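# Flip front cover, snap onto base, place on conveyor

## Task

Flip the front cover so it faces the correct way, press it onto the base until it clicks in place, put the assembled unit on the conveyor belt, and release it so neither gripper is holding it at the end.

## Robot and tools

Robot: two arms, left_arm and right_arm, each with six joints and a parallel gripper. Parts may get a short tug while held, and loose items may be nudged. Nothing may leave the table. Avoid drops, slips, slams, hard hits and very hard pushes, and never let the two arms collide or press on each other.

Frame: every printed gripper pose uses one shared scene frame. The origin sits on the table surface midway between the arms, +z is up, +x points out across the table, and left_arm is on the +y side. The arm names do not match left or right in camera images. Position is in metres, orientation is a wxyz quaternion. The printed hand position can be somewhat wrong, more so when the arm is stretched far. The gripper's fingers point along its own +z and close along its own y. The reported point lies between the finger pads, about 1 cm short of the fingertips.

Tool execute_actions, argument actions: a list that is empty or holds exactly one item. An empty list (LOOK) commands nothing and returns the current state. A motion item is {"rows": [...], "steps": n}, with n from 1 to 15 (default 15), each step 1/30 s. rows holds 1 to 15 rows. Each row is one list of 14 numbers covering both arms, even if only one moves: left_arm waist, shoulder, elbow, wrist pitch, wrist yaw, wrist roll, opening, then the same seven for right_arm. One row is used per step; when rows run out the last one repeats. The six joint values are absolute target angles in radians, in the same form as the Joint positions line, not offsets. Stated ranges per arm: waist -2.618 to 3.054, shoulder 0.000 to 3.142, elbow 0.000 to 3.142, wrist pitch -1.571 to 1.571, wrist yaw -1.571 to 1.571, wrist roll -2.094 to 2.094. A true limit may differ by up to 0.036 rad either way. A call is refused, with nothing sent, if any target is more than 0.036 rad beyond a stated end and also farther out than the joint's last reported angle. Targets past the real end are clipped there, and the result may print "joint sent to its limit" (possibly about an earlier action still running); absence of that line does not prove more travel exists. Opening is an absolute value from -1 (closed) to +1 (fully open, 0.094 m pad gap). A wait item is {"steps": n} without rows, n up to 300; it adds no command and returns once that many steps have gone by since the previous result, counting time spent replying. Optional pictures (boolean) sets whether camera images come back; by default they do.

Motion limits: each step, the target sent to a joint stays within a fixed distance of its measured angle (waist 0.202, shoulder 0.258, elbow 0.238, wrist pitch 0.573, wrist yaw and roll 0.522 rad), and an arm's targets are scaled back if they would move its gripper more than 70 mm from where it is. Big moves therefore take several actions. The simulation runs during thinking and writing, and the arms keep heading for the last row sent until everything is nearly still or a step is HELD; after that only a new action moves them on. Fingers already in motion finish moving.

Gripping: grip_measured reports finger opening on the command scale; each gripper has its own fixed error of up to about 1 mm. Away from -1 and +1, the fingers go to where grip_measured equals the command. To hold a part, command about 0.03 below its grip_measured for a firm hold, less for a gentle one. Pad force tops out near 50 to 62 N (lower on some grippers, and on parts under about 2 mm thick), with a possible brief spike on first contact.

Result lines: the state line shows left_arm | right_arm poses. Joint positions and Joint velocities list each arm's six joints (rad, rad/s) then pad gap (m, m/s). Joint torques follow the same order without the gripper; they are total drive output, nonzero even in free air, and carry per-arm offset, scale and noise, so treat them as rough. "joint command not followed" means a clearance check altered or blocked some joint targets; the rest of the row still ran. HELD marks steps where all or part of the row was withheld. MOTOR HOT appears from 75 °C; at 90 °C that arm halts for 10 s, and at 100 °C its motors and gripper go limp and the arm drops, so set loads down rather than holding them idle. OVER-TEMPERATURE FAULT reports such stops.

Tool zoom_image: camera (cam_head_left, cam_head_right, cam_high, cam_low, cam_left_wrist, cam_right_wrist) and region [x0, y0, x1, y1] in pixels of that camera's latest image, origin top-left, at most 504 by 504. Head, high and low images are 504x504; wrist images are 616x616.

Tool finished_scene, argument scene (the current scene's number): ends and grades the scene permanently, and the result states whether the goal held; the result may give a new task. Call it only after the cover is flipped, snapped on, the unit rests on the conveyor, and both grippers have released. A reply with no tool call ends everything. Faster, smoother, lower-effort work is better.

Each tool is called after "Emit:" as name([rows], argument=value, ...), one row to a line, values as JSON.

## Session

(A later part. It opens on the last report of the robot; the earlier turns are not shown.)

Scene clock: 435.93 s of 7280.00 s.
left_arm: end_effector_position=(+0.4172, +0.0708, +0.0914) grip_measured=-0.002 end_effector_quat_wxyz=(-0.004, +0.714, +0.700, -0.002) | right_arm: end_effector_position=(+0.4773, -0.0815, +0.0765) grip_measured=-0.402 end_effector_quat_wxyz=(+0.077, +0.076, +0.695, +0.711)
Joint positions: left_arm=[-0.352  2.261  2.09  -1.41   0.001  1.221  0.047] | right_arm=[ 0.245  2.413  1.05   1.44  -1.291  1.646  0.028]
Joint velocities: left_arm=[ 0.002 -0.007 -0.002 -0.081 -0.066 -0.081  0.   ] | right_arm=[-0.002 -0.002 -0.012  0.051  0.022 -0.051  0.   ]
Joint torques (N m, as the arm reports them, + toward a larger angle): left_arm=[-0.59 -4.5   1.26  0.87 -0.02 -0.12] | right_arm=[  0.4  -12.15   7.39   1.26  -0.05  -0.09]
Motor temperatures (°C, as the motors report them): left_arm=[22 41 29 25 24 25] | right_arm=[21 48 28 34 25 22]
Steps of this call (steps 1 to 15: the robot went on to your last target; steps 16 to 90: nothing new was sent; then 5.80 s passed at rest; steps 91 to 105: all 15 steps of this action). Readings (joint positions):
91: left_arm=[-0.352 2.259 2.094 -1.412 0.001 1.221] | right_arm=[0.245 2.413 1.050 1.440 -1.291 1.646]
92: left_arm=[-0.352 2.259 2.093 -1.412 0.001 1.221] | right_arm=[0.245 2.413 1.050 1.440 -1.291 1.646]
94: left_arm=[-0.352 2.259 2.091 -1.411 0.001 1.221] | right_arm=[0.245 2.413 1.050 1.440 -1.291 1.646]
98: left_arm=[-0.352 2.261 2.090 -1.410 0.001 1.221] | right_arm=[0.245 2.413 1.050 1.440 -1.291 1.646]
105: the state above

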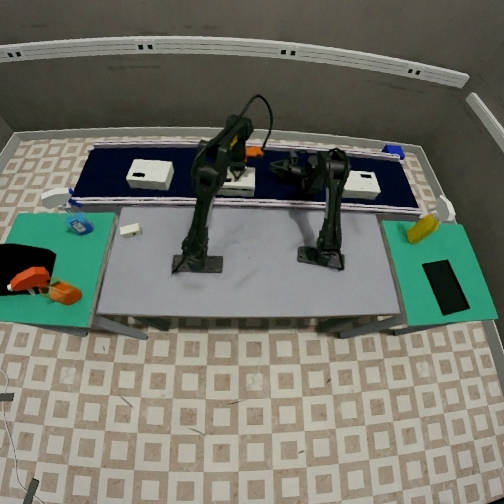

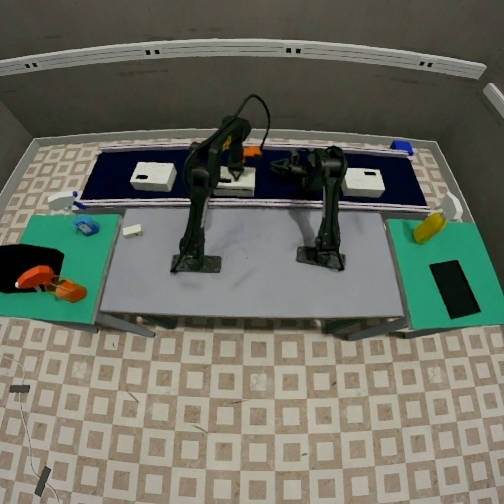

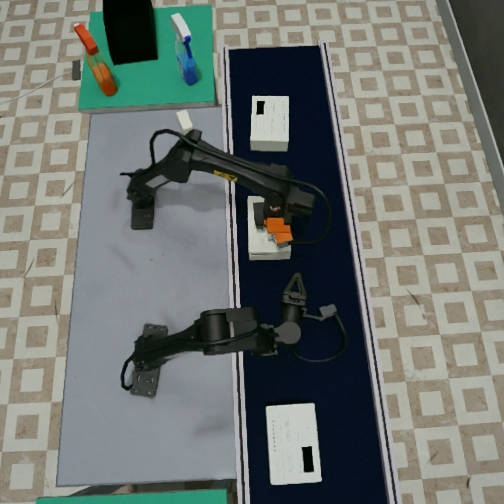

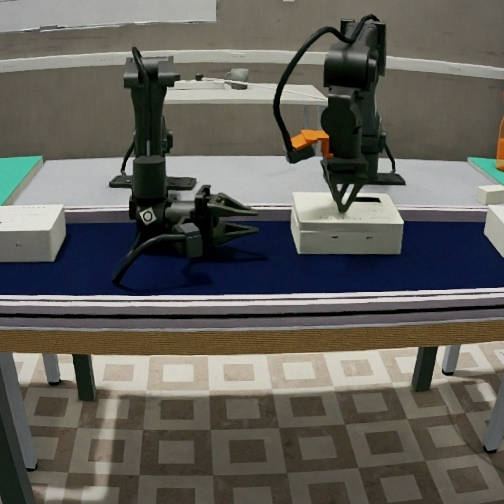

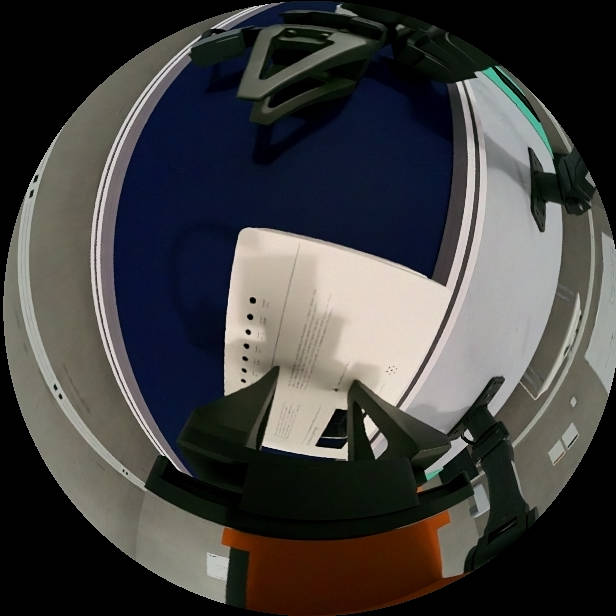

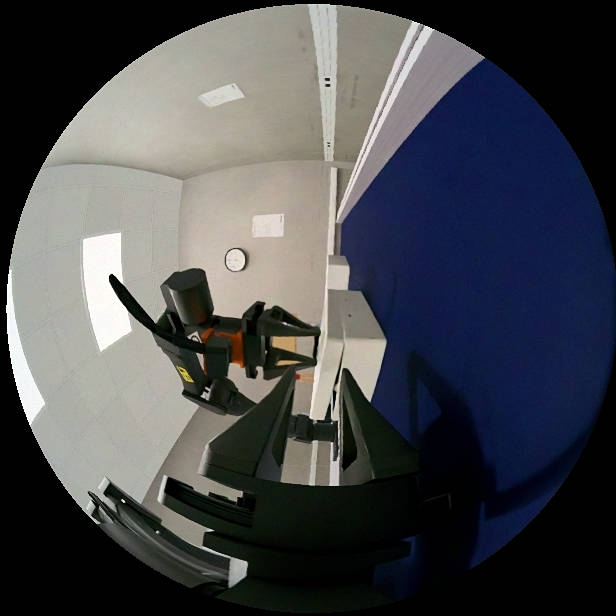

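Emit:
execute_actions([
  {"rows":[[-0.355,2.34,2.045,-1.36,0,1.215,0,0.25,2.413,1.074,1.465,-1.3,1.635,-0.4],[-0.35,2.34,2.05,-1.34,0,1.215,0,0.25,2.413,1.074,1.465,-1.3,1.635,-0.4],[-0.345,2.34,2.055,-1.32,0,1.215,0,0.25,2.413,1.074,1.465,-1.3,1.635,-0.4],[-0.34,2.34,2.06,-1.3,0,1.215,0,0.25,2.413,1.074,1.465,-1.3,1.635,-0.4],[-0.335,2.34,2.065,-1.28,0,1.215,0,0.25,2.413,1.074,1.465,-1.3,1.635,-0.4],[-0.333,2.34,2.07,-1.26,0,1.215,0,0.25,2.413,1.074,1.465,-1.3,1.635,-0.4]],"steps":15},
])

Emit:
zoom_image(camera="cam_right_wrist", region=[240,250,420,430])

Scene clock: 443.57 s of 7280.00 s.
left_arm: end_effector_position=(+0.4192, +0.0710, +0.0914) grip_measured=-0.002 end_effector_quat_wxyz=(+0.001, +0.711, +0.703, -0.006) | right_arm: end_effector_position=(+0.4773, -0.0815, +0.0765) grip_measured=-0.402 end_effector_quat_wxyz=(+0.077, +0.076, +0.695, +0.711)
Joint positions: left_arm=[-0.346  2.261  2.09  -1.403  0.012  1.221  0.047] | right_arm=[ 0.245  2.413  1.05   1.44  -1.291  1.646  0.028]
Joint velocities: left_arm=[-0.002  0.012  0.017 -0.022 -0.022 -0.022 -0.001] | right_arm=[ 0.007  0.012 -0.017  0.022 -0.081 -0.037  0.   ]
Joint torques (N m, as the arm reports them, + toward a larger angle): left_arm=[ 0.97 -4.5   4.03  2.06 -0.12 -0.11] | right_arm=[  0.4  -12.14   7.41   1.26  -0.05  -0.09]
Motor temperatures (°C, as the motors report them): left_arm=[22 38 28 25 24 25] | right_arm=[21 48 28 34 25 22]
Steps of this call (steps 1 to 15: the robot went on to your last target; steps 16 to 90: nothing new was sent; then 4.13 s passed at rest; steps 91 to 105: all 15 steps of this action). Readings (joint positions):
91: left_arm=[-0.352 2.261 2.090 -1.410 0.001 1.221] | right_arm=[0.245 2.413 1.050 1.440 -1.291 1.646]
92: left_arm=[-0.352 2.261 2.090 -1.410 0.001 1.221] | right_arm=[0.245 2.413 1.050 1.440 -1.291 1.646]
94: left_arm=[-0.352 2.261 2.090 -1.409 0.001 1.221] | right_arm=[0.245 2.413 1.050 1.440 -1.291 1.646]
98: left_arm=[-0.347 2.261 2.090 -1.407 0.011 1.221] | right_arm=[0.245 2.413 1.050 1.440 -1.291 1.646]
105: the state above

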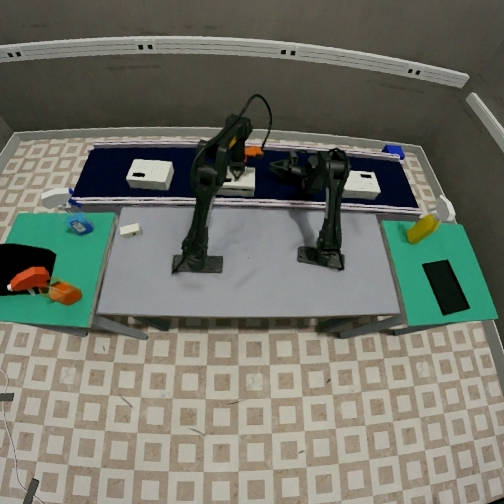

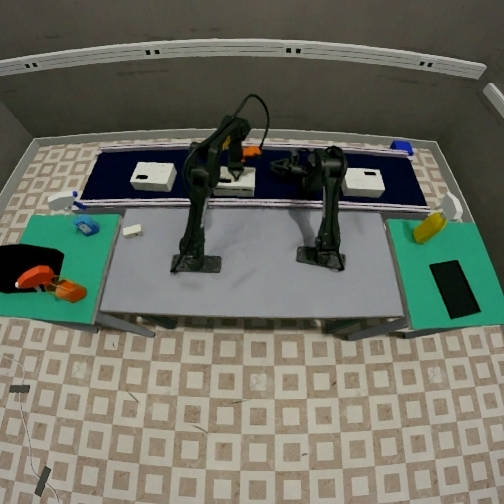

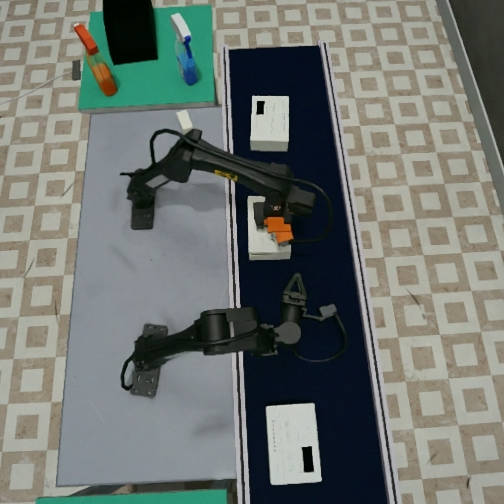

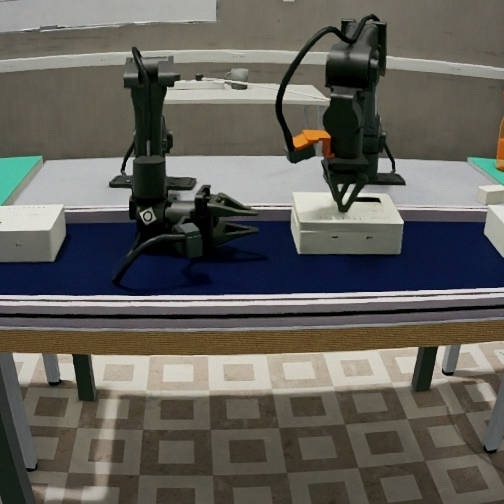

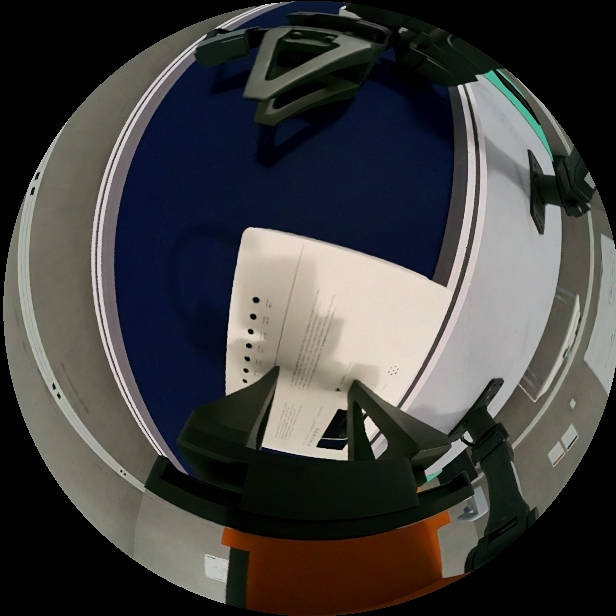

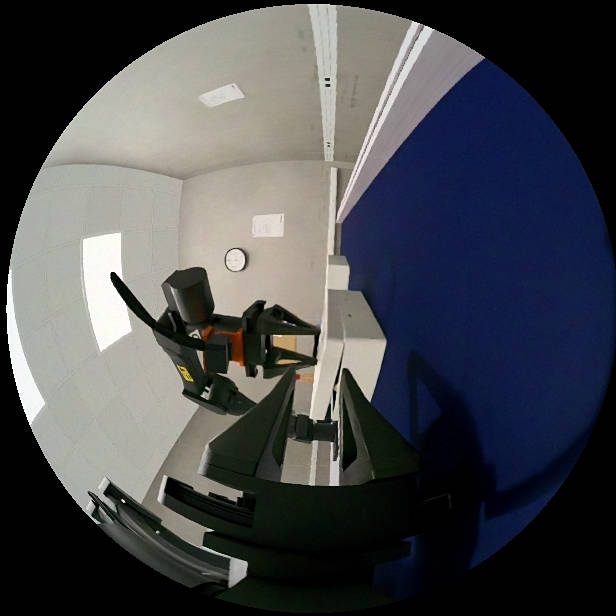

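Region (240, 250, 420, 430) of cam_right_wrist's 616x616 image, scaled by 2.800, with more detail than that image has.

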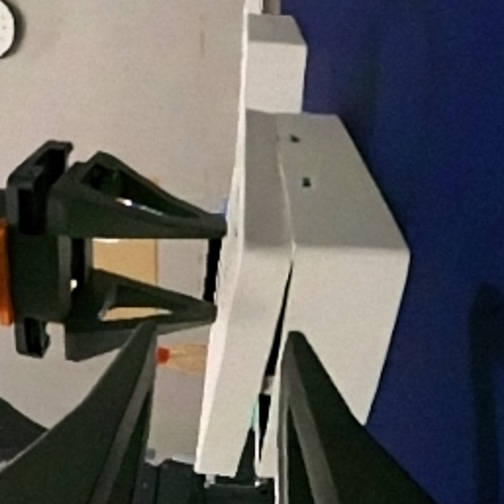

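Emit:
execute_actions([
  {"rows":[[-0.34,2.33,2.07,-1.31,0,1.215,0,0.25,2.413,1.074,1.465,-1.3,1.635,-0.4],[-0.345,2.31,2.075,-1.36,0,1.215,0,0.25,2.413,1.074,1.465,-1.3,1.635,-0.4],[-0.35,2.28,2.085,-1.4,0,1.215,0,0.25,2.413,1.074,1.465,-1.3,1.635,-0.4],[-0.355,2.25,2.09,-1.4,0,1.215,0,0.25,2.413,1.074,1.465,-1.3,1.635,-0.4],[-0.36,2.22,2.08,-1.4,0,1.215,0,0.25,2.413,1.074,1.465,-1.3,1.635,-0.4],[-0.365,2.195,2.06,-1.4,0,1.21,-0.1,0.25,2.413,1.074,1.465,-1.3,1.635,-0.4],[-0.37,2.17,2.035,-1.39,0,1.2,-0.25,0.25,2.413,1.074,1.465,-1.3,1.635,-0.4],[-0.375,2.15,2.01,-1.38,0,1.19,-0.4,0.25,2.413,1.074,1.465,-1.3,1.635,-0.4],[-0.38,2.13,1.98,-1.37,0,1.18,-0.55,0.25,2.413,1.074,1.465,-1.3,1.635,-0.4],[-0.385,2.11,1.95,-1.36,0,1.17,-0.7,0.25,2.413,1.074,1.465,-1.3,1.635,-0.4],[-0.39,2.09,1.92,-1.35,0,1.16,-0.85,0.25,2.413,1.074,1.465,-1.3,1.635,-0.4],[-0.395,2.07,1.89,-1.345,0,1.15,-1,0.25,2.413,1.074,1.465,-1.3,1.635,-0.4],[-0.4,2.055,1.86,-1.34,0,1.15,-1,0.25,2.413,1.074,1.465,-1.3,1.635,-0.4],[-0.405,2.04,1.84,-1.335,0,1.15,-1,0.25,2.413,1.074,1.465,-1.3,1.635,-0.4],[-0.405,2.035,1.825,-1.33,0,1.15,-1,0.25,2.413,1.074,1.465,-1.3,1.635,-0.4]],"steps":15},
], pictures=false)

Emit:
execute_actions([
  {"steps":10},
])

Emit:
zoom_image(camera="cam_head_right", region=[200,150,270,205])

Scene clock: 460.13 s of 7280.00 s.
left_arm: end_effector_position=(+0.3752, +0.0689, +0.1150) grip_measured=-0.993 end_effector_quat_wxyz=(+0.005, +0.711, +0.703, -0.000) | right_arm: end_effector_position=(+0.4773, -0.0815, +0.0765) grip_measured=-0.402 end_effector_quat_wxyz=(+0.077, +0.076, +0.695, +0.711)
Joint positions: left_arm=[-0.393  2.063  1.871 -1.369  0.004  1.172  0.   ] | right_arm=[ 0.245  2.413  1.05   1.44  -1.291  1.646  0.028]
Joint velocities: left_arm=[-0.173 -0.437 -0.584  0.022  0.022 -0.125 -0.002] | right_arm=[-0.002  0.007 -0.022  0.081  0.007  0.066 -0.   ]
Joint torques (N m, as the arm reports them, + toward a larger angle): left_arm=[-0.1  -9.38  5.02  0.92 -0.06 -0.09] | right_arm=[  0.4  -12.15   7.42   1.26  -0.05  -0.09]
Motor temperatures (°C, as the motors report them): left_arm=[22 36 28 27 24 25] | right_arm=[21 49 28 34 25 22]
Steps of this call (steps 1 to 15: the robot went on to your last target; steps 16 to 90: nothing new was sent; then 13.07 s passed at rest; steps 91 to 105: all 15 steps of this action). Readings (joint positions):
91: left_arm=[-0.346 2.261 2.090 -1.404 0.012 1.221] | right_arm=[0.245 2.413 1.050 1.440 -1.291 1.646]
92: left_arm=[-0.346 2.261 2.090 -1.405 0.012 1.221] | right_arm=[0.245 2.413 1.050 1.440 -1.291 1.646]
94: left_arm=[-0.346 2.256 2.092 -1.406 0.012 1.220] | right_arm=[0.245 2.413 1.050 1.440 -1.291 1.646]
98: left_arm=[-0.351 2.218 2.049 -1.396 0.006 1.213] | right_arm=[0.245 2.413 1.050 1.440 -1.291 1.646]
105: the state above

Scene clock: 460.47 s of 7280.00 s.
left_arm: end_effector_position=(+0.3695, +0.0672, +0.1122) grip_measured=-0.994 end_effector_quat_wxyz=(+0.004, +0.709, +0.705, -0.000) | right_arm: end_effector_position=(+0.4773, -0.0815, +0.0765) grip_measured=-0.402 end_effector_quat_wxyz=(+0.077, +0.076, +0.695, +0.711)
Joint positions: left_arm=[-0.403  2.045  1.833 -1.352  0.003  1.158  0.   ] | right_arm=[ 0.245  2.413  1.05   1.44  -1.291  1.646  0.028]
Joint velocities: left_arm=[ 0.012 -0.017 -0.022  0.051  0.022  0.037  0.001] | right_arm=[ 0.012  0.007  0.002 -0.037 -0.022  0.051  0.001]
Joint torques (N m, as the arm reports them, + toward a larger angle): left_arm=[ -0.2  -10.02   5.01   0.67  -0.05  -0.11] | right_arm=[  0.4  -12.15   7.41   1.26  -0.05  -0.09]
Motor temperatures (°C, as the motors report them): left_arm=[22 36 28 27 24 25] | right_arm=[21 49 28 34 25 22]
Steps of this call (steps 1 to 10: the robot went on to your last target). Readings (joint positions):
1: left_arm=[-0.398 2.052 1.855 -1.369 0.004 1.169] | right_arm=[0.245 2.413 1.050 1.440 -1.291 1.646]
2: left_arm=[-0.401 2.046 1.847 -1.369 0.004 1.167] | right_arm=[0.245 2.413 1.050 1.440 -1.291 1.646]
4: left_arm=[-0.403 2.045 1.839 -1.365 0.004 1.163] | right_arm=[0.245 2.413 1.050 1.440 -1.291 1.646]
8: left_arm=[-0.403 2.045 1.833 -1.355 0.004 1.159] | right_arm=[0.245 2.413 1.050 1.440 -1.291 1.646]
10: the state above

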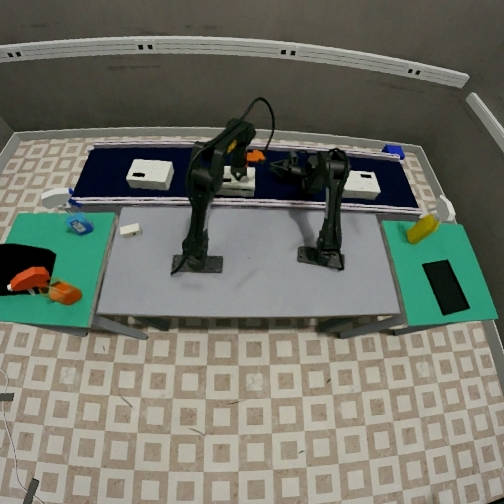

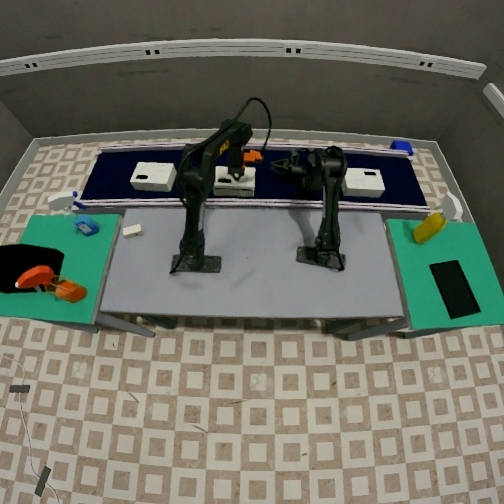

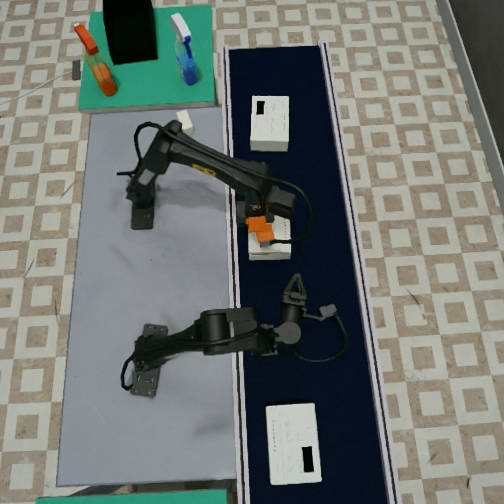

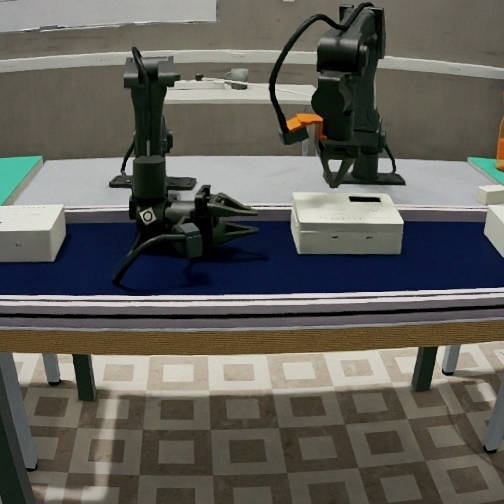

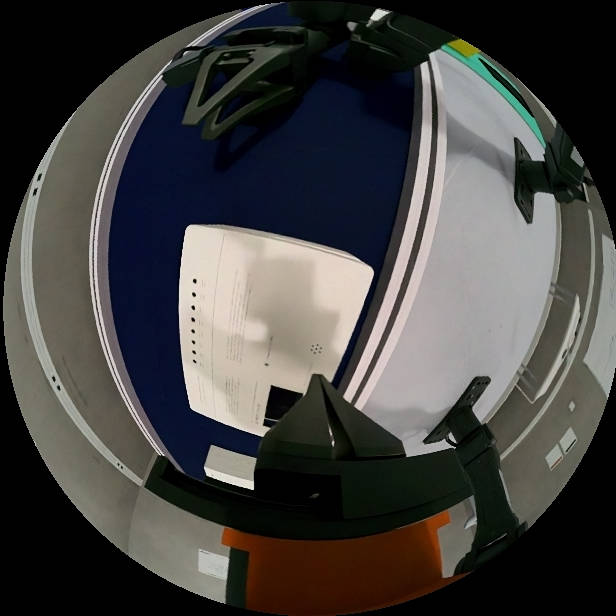

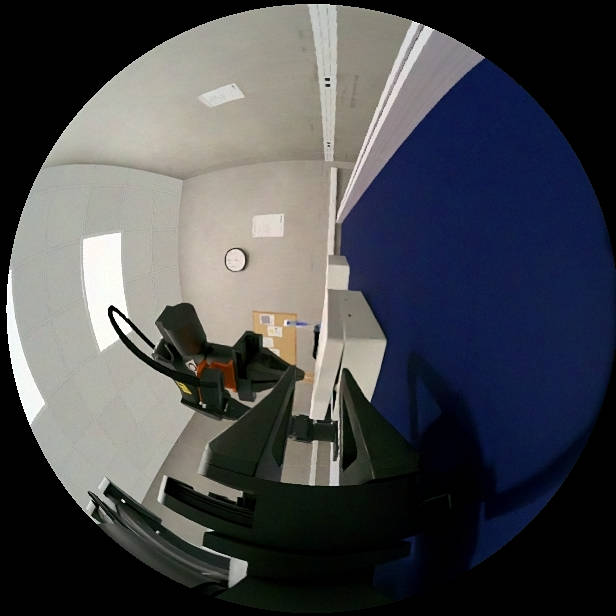

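Region (200, 150, 270, 205) of cam_head_right's 504x504 image, scaled by 7.200, with more detail than that image has; it fills the top 396 rows of this view, and the rest is white.

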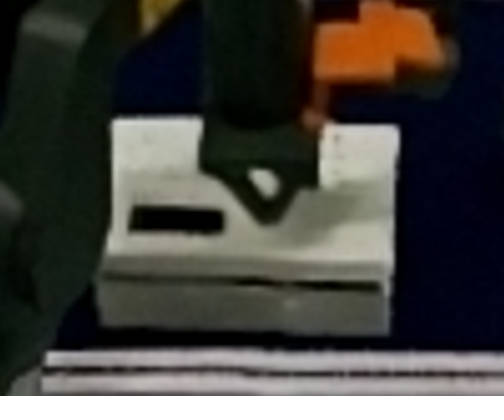

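Emit:
execute_actions([
  {"rows":[[-0.405,2.05,1.825,-1.33,0,1.15,-1,0.25,2.413,1.074,1.465,-1.3,1.635,-0.4],[-0.405,2.058,1.825,-1.33,0,1.15,-1,0.25,2.413,1.074,1.465,-1.3,1.635,-0.4],[-0.405,2.066,1.825,-1.33,0,1.15,-1,0.25,2.413,1.074,1.465,-1.3,1.635,-0.4],[-0.405,2.074,1.825,-1.33,0,1.15,-1,0.25,2.413,1.074,1.465,-1.3,1.635,-0.4],[-0.405,2.082,1.825,-1.33,0,1.15,-1,0.25,2.413,1.074,1.465,-1.3,1.635,-0.4],[-0.405,2.09,1.825,-1.33,0,1.15,-1,0.25,2.413,1.074,1.465,-1.3,1.635,-0.4],[-0.405,2.1,1.825,-1.32,0,1.15,-1,0.25,2.413,1.074,1.465,-1.3,1.635,-0.4],[-0.405,2.11,1.82,-1.31,0,1.15,-1,0.25,2.413,1.074,1.465,-1.3,1.635,-0.4],[-0.405,2.125,1.815,-1.3,0,1.15,-1,0.25,2.413,1.074,1.465,-1.3,1.635,-0.4],[-0.405,2.14,1.81,-1.29,0,1.15,-1,0.25,2.413,1.074,1.465,-1.3,1.635,-0.4],[-0.405,2.155,1.8,-1.28,0,1.15,-1,0.25,2.413,1.074,1.465,-1.3,1.635,-0.4],[-0.405,2.17,1.795,-1.27,0,1.15,-1,0.25,2.413,1.074,1.465,-1.3,1.635,-0.4],[-0.405,2.185,1.785,-1.26,0,1.15,-1,0.25,2.413,1.074,1.465,-1.3,1.635,-0.4]],"steps":15},
], pictures=false)

Emit:
execute_actions([
  {"steps":8},
])

Emit:
zoom_image(camera="cam_head_right", region=[200,150,270,205])

Emit:
zoom_image(camera="cam_right_wrist", region=[240,250,420,430])

Scene clock: 470.97 s of 7280.00 s.
left_arm: end_effector_position=(+0.3728, +0.0658, +0.0935) grip_measured=-0.994 end_effector_quat_wxyz=(-0.012, +0.709, +0.705, -0.006) | right_arm: end_effector_position=(+0.4773, -0.0815, +0.0765) grip_measured=-0.402 end_effector_quat_wxyz=(+0.077, +0.076, +0.695, +0.711)
Joint positions: left_arm=[-0.403  2.096  1.836 -1.336  0.003  1.156  0.   ] | right_arm=[ 0.245  2.413  1.05   1.44  -1.291  1.646  0.028]
Joint velocities: left_arm=[-0.007 -0.007 -0.012  0.051 -0.007 -0.007  0.   ] | right_arm=[-0.002 -0.022  0.002 -0.037 -0.022 -0.022  0.001]
Joint torques (N m, as the arm reports them, + toward a larger angle): left_arm=[-0.12 -2.66  1.61  1.34 -0.01 -0.12] | right_arm=[  0.39 -12.14   7.41   1.26  -0.05  -0.09]
Motor temperatures (°C, as the motors report them): left_arm=[22 39 28 26 24 25] | right_arm=[21 49 28 34 25 22]
Steps of this call (steps 1 to 30: the robot went on to your last target; steps 31 to 90: nothing new was sent; then 7.00 s passed at rest; steps 91 to 105: all 15 steps of this action). Readings (joint positions):
91: left_arm=[-0.403 2.045 1.833 -1.347 0.003 1.156] | right_arm=[0.245 2.413 1.050 1.440 -1.291 1.646]
92: left_arm=[-0.403 2.046 1.833 -1.347 0.003 1.156] | right_arm=[0.245 2.413 1.050 1.440 -1.291 1.646]
94: left_arm=[-0.403 2.051 1.833 -1.347 0.003 1.156] | right_arm=[0.245 2.413 1.050 1.440 -1.291 1.646]
98: left_arm=[-0.403 2.081 1.833 -1.344 0.003 1.156] | right_arm=[0.245 2.413 1.050 1.440 -1.291 1.646]
105: the state above

Scene clock: 471.23 s of 7280.00 s.
left_arm: end_effector_position=(+0.3728, +0.0658, +0.0935) grip_measured=-0.994 end_effector_quat_wxyz=(-0.012, +0.709, +0.705, -0.006) | right_arm: end_effector_position=(+0.4773, -0.0815, +0.0765) grip_measured=-0.402 end_effector_quat_wxyz=(+0.077, +0.076, +0.695, +0.711)
Joint positions: left_arm=[-0.403  2.096  1.836 -1.336  0.003  1.156  0.   ] | right_arm=[ 0.245  2.413  1.05   1.44  -1.291  1.646  0.028]
Joint velocities: left_arm=[ 0.007 -0.012 -0.002 -0.007 -0.007 -0.022  0.   ] | right_arm=[ 0.002 -0.002  0.012  0.007  0.066 -0.007 -0.   ]
Joint torques (N m, as the arm reports them, + toward a larger angle): left_arm=[-0.15 -2.61  1.66  1.31 -0.05 -0.12] | right_arm=[  0.39 -12.15   7.42   1.26  -0.05  -0.09]
Motor temperatures (°C, as the motors report them): left_arm=[22 39 28 26 24 25] | right_arm=[21 49 28 34 25 22]
Steps of this call (steps 1 to 8: the robot went on to your last target). Readings (joint positions):
1: left_arm=[-0.403 2.096 1.836 -1.336 0.003 1.156] | right_arm=[0.245 2.413 1.050 1.440 -1.291 1.646]
2: left_arm=[-0.403 2.096 1.836 -1.336 0.003 1.156] | right_arm=[0.245 2.413 1.050 1.440 -1.291 1.646]
4: left_arm=[-0.403 2.096 1.836 -1.336 0.003 1.156] | right_arm=[0.245 2.413 1.050 1.440 -1.291 1.646]
8: the state above

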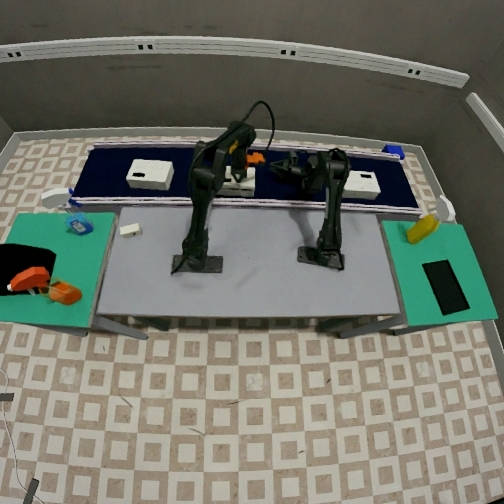

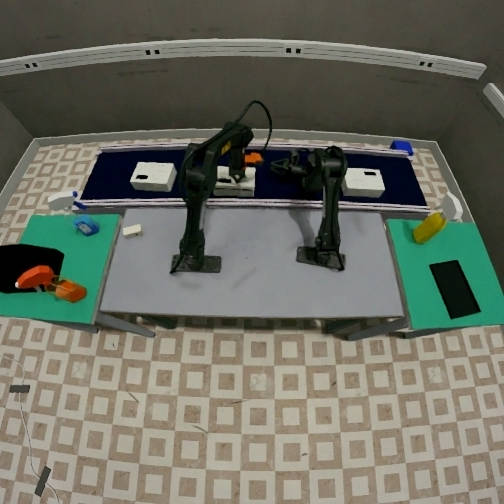

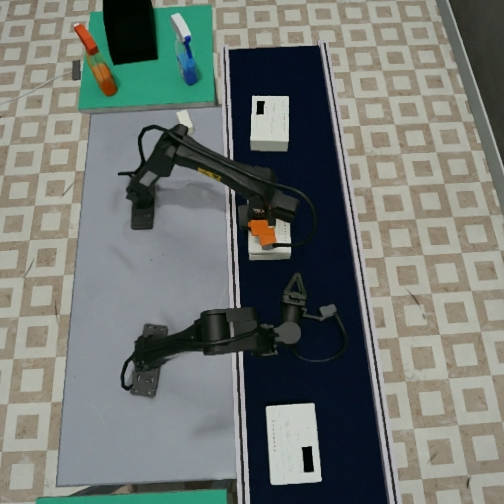

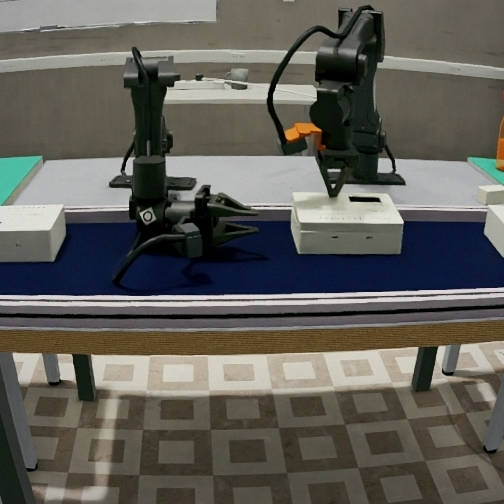

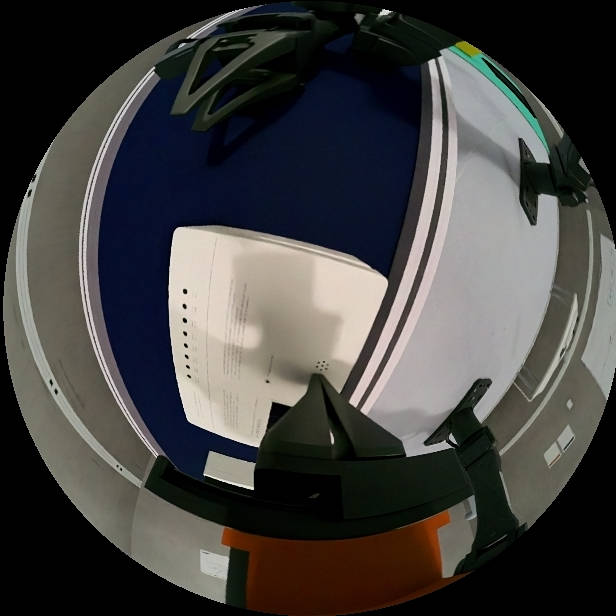

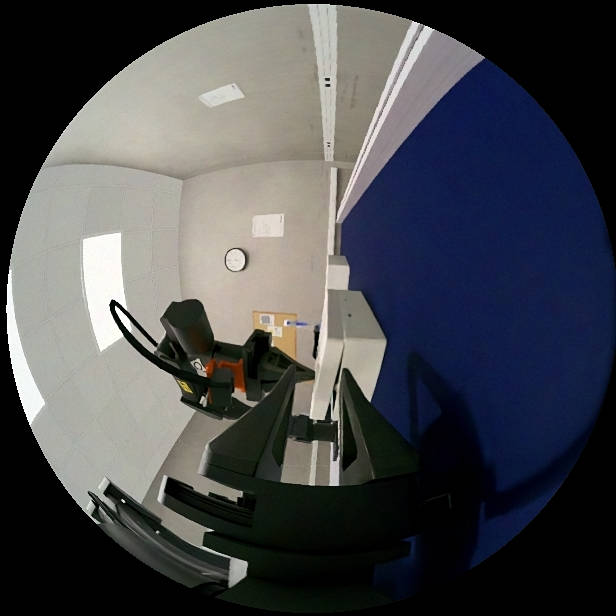

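Region (200, 150, 270, 205) of cam_head_right's 504x504 image, scaled by 7.200, with more detail than that image has; it fills the top 396 rows of this view, and the rest is white.

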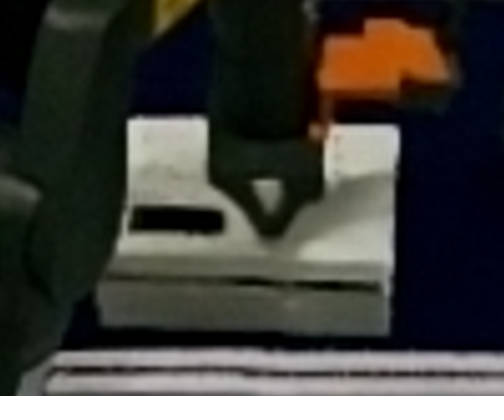

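Region (240, 250, 420, 430) of cam_right_wrist's 616x616 image, scaled by 2.800, with more detail than that image has.

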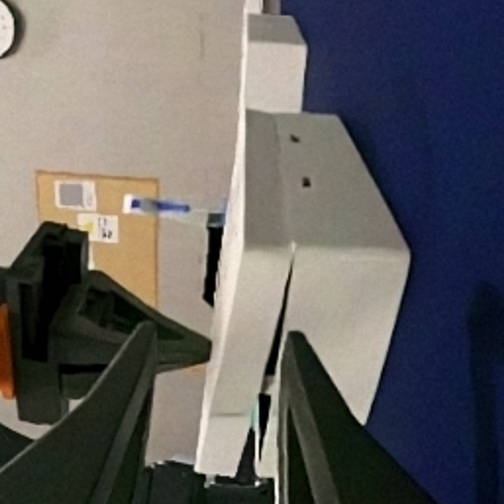

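Emit:
execute_actions([
  {"rows":[[-0.405,2.16,1.8,-1.29,0,1.15,-1,0.25,2.413,1.074,1.465,-1.3,1.635,-0.4],[-0.405,2.13,1.815,-1.31,0,1.15,-1,0.25,2.413,1.074,1.465,-1.3,1.635,-0.4],[-0.405,2.1,1.83,-1.32,0,1.15,-1,0.25,2.413,1.074,1.465,-1.3,1.635,-0.4],[-0.405,2.07,1.83,-1.32,0,1.15,-1,0.25,2.413,1.074,1.465,-1.3,1.635,-0.4],[-0.405,2.045,1.83,-1.32,0,1.15,-1,0.25,2.413,1.074,1.465,-1.3,1.635,-0.4],[-0.405,2.025,1.82,-1.32,0,1.15,-1,0.25,2.413,1.074,1.465,-1.3,1.635,-0.4],[-0.405,2.005,1.8,-1.315,0,1.15,-1,0.25,2.413,1.074,1.465,-1.3,1.635,-0.4],[-0.405,1.99,1.78,-1.31,0,1.15,-1,0.25,2.413,1.074,1.465,-1.3,1.635,-0.4],[-0.405,1.975,1.76,-1.305,0,1.15,-1,0.25,2.413,1.074,1.465,-1.3,1.635,-0.4],[-0.405,1.96,1.74,-1.3,0,1.15,-1,0.25,2.413,1.074,1.465,-1.3,1.635,-0.4],[-0.405,1.945,1.72,-1.295,0,1.15,-1,0.25,2.413,1.074,1.465,-1.3,1.635,-0.4],[-0.405,1.93,1.7,-1.29,0,1.15,-1,0.25,2.413,1.074,1.465,-1.3,1.635,-0.4],[-0.405,1.92,1.68,-1.29,0,1.15,-1,0.25,2.413,1.074,1.465,-1.3,1.635,-0.4],[-0.405,1.92,1.655,-1.29,0,1.15,-1,0.25,2.413,1.074,1.465,-1.3,1.635,-0.4]],"steps":15},
], pictures=false)

Emit:
execute_actions([
  {"rows":[[-0.405,1.92,1.655,-1.29,0,1.15,-1,0.25,2.413,1.074,1.465,-1.3,1.635,-0.4],[-0.405,1.92,1.655,-1.29,0,1.15,-1,0.25,2.413,1.074,1.465,-1.3,1.635,-0.4],[-0.405,1.92,1.655,-1.29,0,1.15,-1,0.25,2.413,1.074,1.465,-1.3,1.635,-0.4],[-0.405,1.94,1.655,-1.29,0,1.15,-1,0.25,2.413,1.074,1.465,-1.3,1.635,-0.4],[-0.405,1.95,1.655,-1.29,0,1.15,-1,0.25,2.413,1.074,1.465,-1.3,1.635,-0.4],[-0.405,1.96,1.655,-1.29,0,1.15,-1,0.25,2.413,1.074,1.465,-1.3,1.635,-0.4],[-0.405,1.97,1.655,-1.29,0,1.15,-1,0.25,2.413,1.074,1.465,-1.3,1.635,-0.4],[-0.405,1.98,1.655,-1.29,0,1.15,-1,0.25,2.413,1.074,1.465,-1.3,1.635,-0.4],[-0.405,1.99,1.655,-1.29,0,1.15,-1,0.25,2.413,1.074,1.465,-1.3,1.635,-0.4]],"steps":15},
])

Emit:
zoom_image(camera="cam_left_wrist", region=[150,200,450,450])

Scene clock: 490.23 s of 7280.00 s.
left_arm: end_effector_position=(+0.3468, +0.0773, +0.1175) grip_measured=-0.994 end_effector_quat_wxyz=(+0.009, +0.709, +0.706, +0.002) | right_arm: end_effector_position=(+0.4773, -0.0815, +0.0765) grip_measured=-0.402 end_effector_quat_wxyz=(+0.077, +0.076, +0.695, +0.711)
Joint positions: left_arm=[-0.403  1.93   1.69  -1.312  0.003  1.156  0.   ] | right_arm=[ 0.245  2.413  1.05   1.44  -1.291  1.646  0.028]
Joint velocities: left_arm=[ 0.012 -0.203 -0.398 -0.007  0.051 -0.037 -0.   ] | right_arm=[-0.007  0.007 -0.002 -0.037 -0.007  0.007  0.   ]
Joint torques (N m, as the arm reports them, + toward a larger angle): left_arm=[-0.03 -8.33  4.86  0.82 -0.05 -0.12] | right_arm=[  0.4  -12.14   7.4    1.26  -0.05  -0.09]
Motor temperatures (°C, as the motors report them): left_arm=[22 36 27 27 24 25] | right_arm=[21 50 28 34 25 22]
Steps of this call (steps 1 to 15: the robot went on to your last target; steps 16 to 90: nothing new was sent; then 15.50 s passed at rest; steps 91 to 105: all 15 steps of this action). Readings (joint positions):
91: left_arm=[-0.403 2.096 1.836 -1.336 0.003 1.156] | right_arm=[0.245 2.413 1.050 1.440 -1.291 1.646]
92: left_arm=[-0.403 2.094 1.836 -1.337 0.003 1.156] | right_arm=[0.245 2.413 1.050 1.440 -1.291 1.646]
94: left_arm=[-0.403 2.089 1.836 -1.336 0.003 1.156] | right_arm=[0.245 2.413 1.050 1.440 -1.291 1.646]
98: left_arm=[-0.403 2.052 1.811 -1.325 0.003 1.156] | right_arm=[0.245 2.413 1.050 1.440 -1.291 1.646]
105: the state above

Scene clock: 490.73 s of 7280.00 s.
left_arm: end_effector_position=(+0.3408, +0.0800, +0.0882) grip_measured=-0.994 end_effector_quat_wxyz=(-0.031, +0.708, +0.705, -0.014) | right_arm: end_effector_position=(+0.4773, -0.0815, +0.0765) grip_measured=-0.402 end_effector_quat_wxyz=(+0.077, +0.076, +0.695, +0.711)
Joint positions: left_arm=[-0.403  1.995  1.663 -1.306  0.003  1.156  0.   ] | right_arm=[ 0.245  2.413  1.05   1.44  -1.291  1.646  0.028]
Joint velocities: left_arm=[ 0.027 -0.002 -0.002  0.037 -0.022  0.037  0.   ] | right_arm=[-0.007  0.017 -0.007 -0.051 -0.066 -0.037  0.   ]
Joint torques (N m, as the arm reports them, + toward a larger angle): left_arm=[-0.12 -9.07  4.95  0.62 -0.05 -0.12] | right_arm=[  0.4  -12.16   7.41   1.26  -0.05  -0.09]
Motor temperatures (°C, as the motors report them): left_arm=[22 36 27 27 24 25] | right_arm=[21 50 28 34 25 22]
Steps of this call (steps 1 to 15: all 15 steps of this action). Readings (joint positions):
1: left_arm=[-0.403 1.927 1.680 -1.312 0.003 1.156] | right_arm=[0.245 2.413 1.050 1.440 -1.291 1.646]
2: left_arm=[-0.403 1.926 1.673 -1.312 0.003 1.156] | right_arm=[0.245 2.413 1.050 1.440 -1.291 1.646]
4: left_arm=[-0.403 1.928 1.663 -1.311 0.003 1.156] | right_arm=[0.245 2.413 1.050 1.440 -1.291 1.646]
8: left_arm=[-0.403 1.950 1.663 -1.309 0.003 1.156] | right_arm=[0.245 2.413 1.050 1.440 -1.291 1.646]
15: the state above

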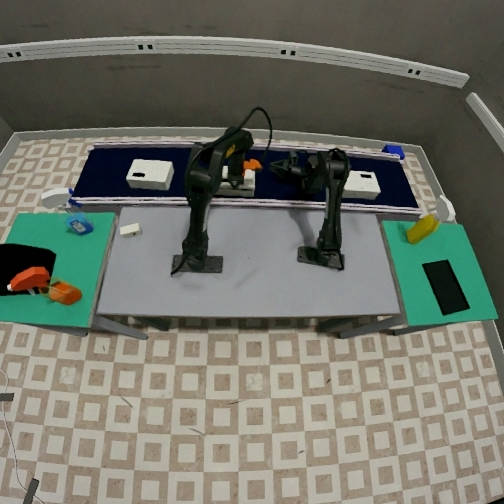

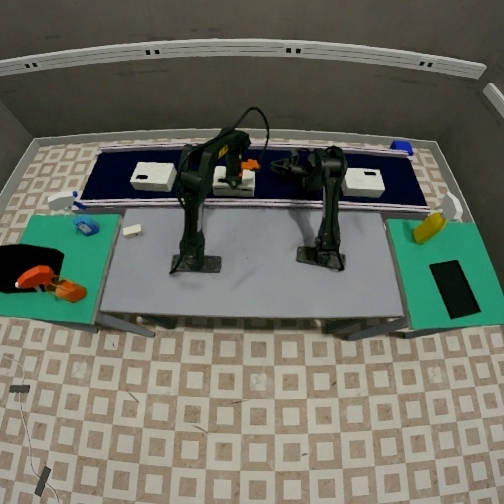

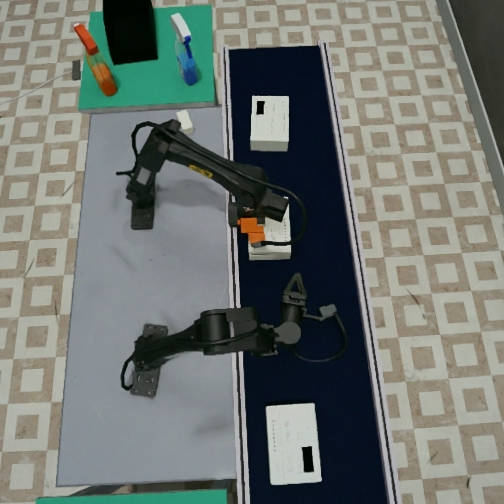

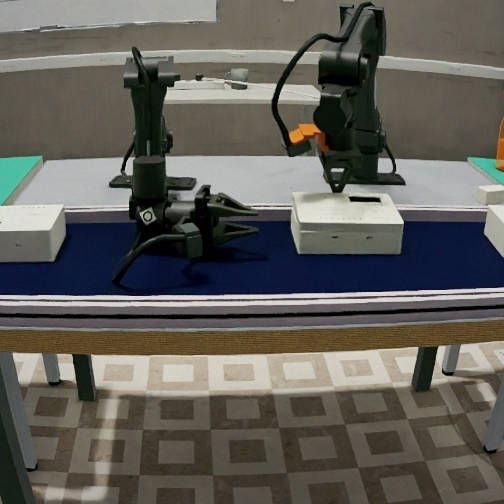

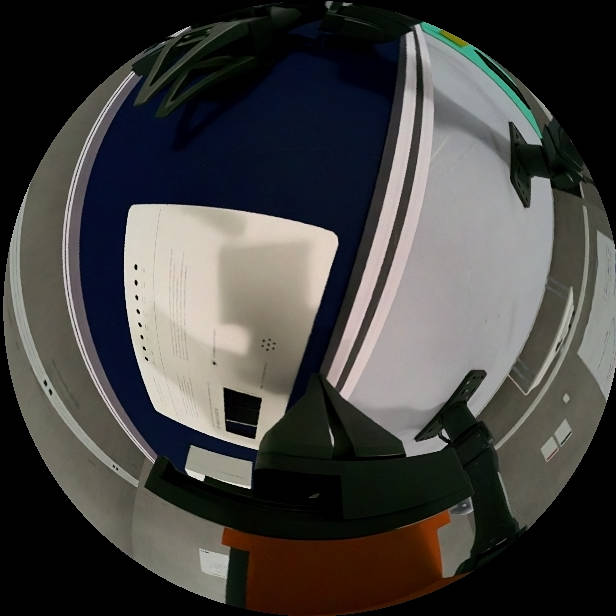

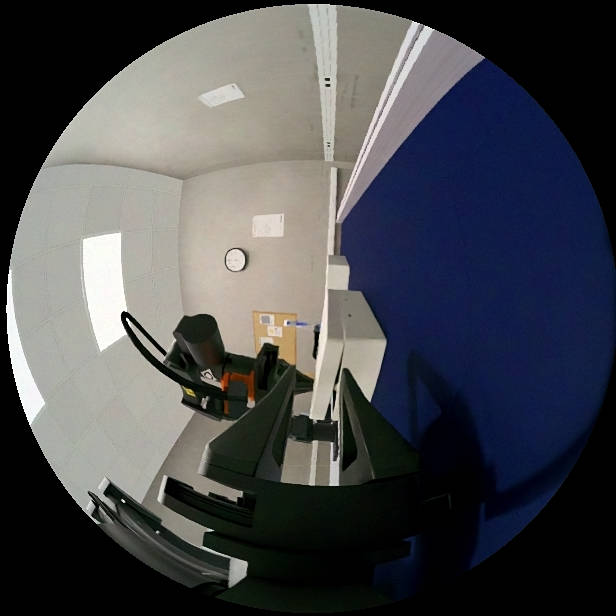

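Region (150, 200, 450, 450) of cam_left_wrist's 616x616 image, scaled by 1.680, with more detail than that image has.

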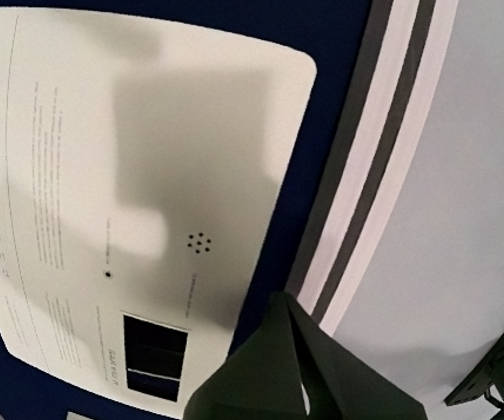

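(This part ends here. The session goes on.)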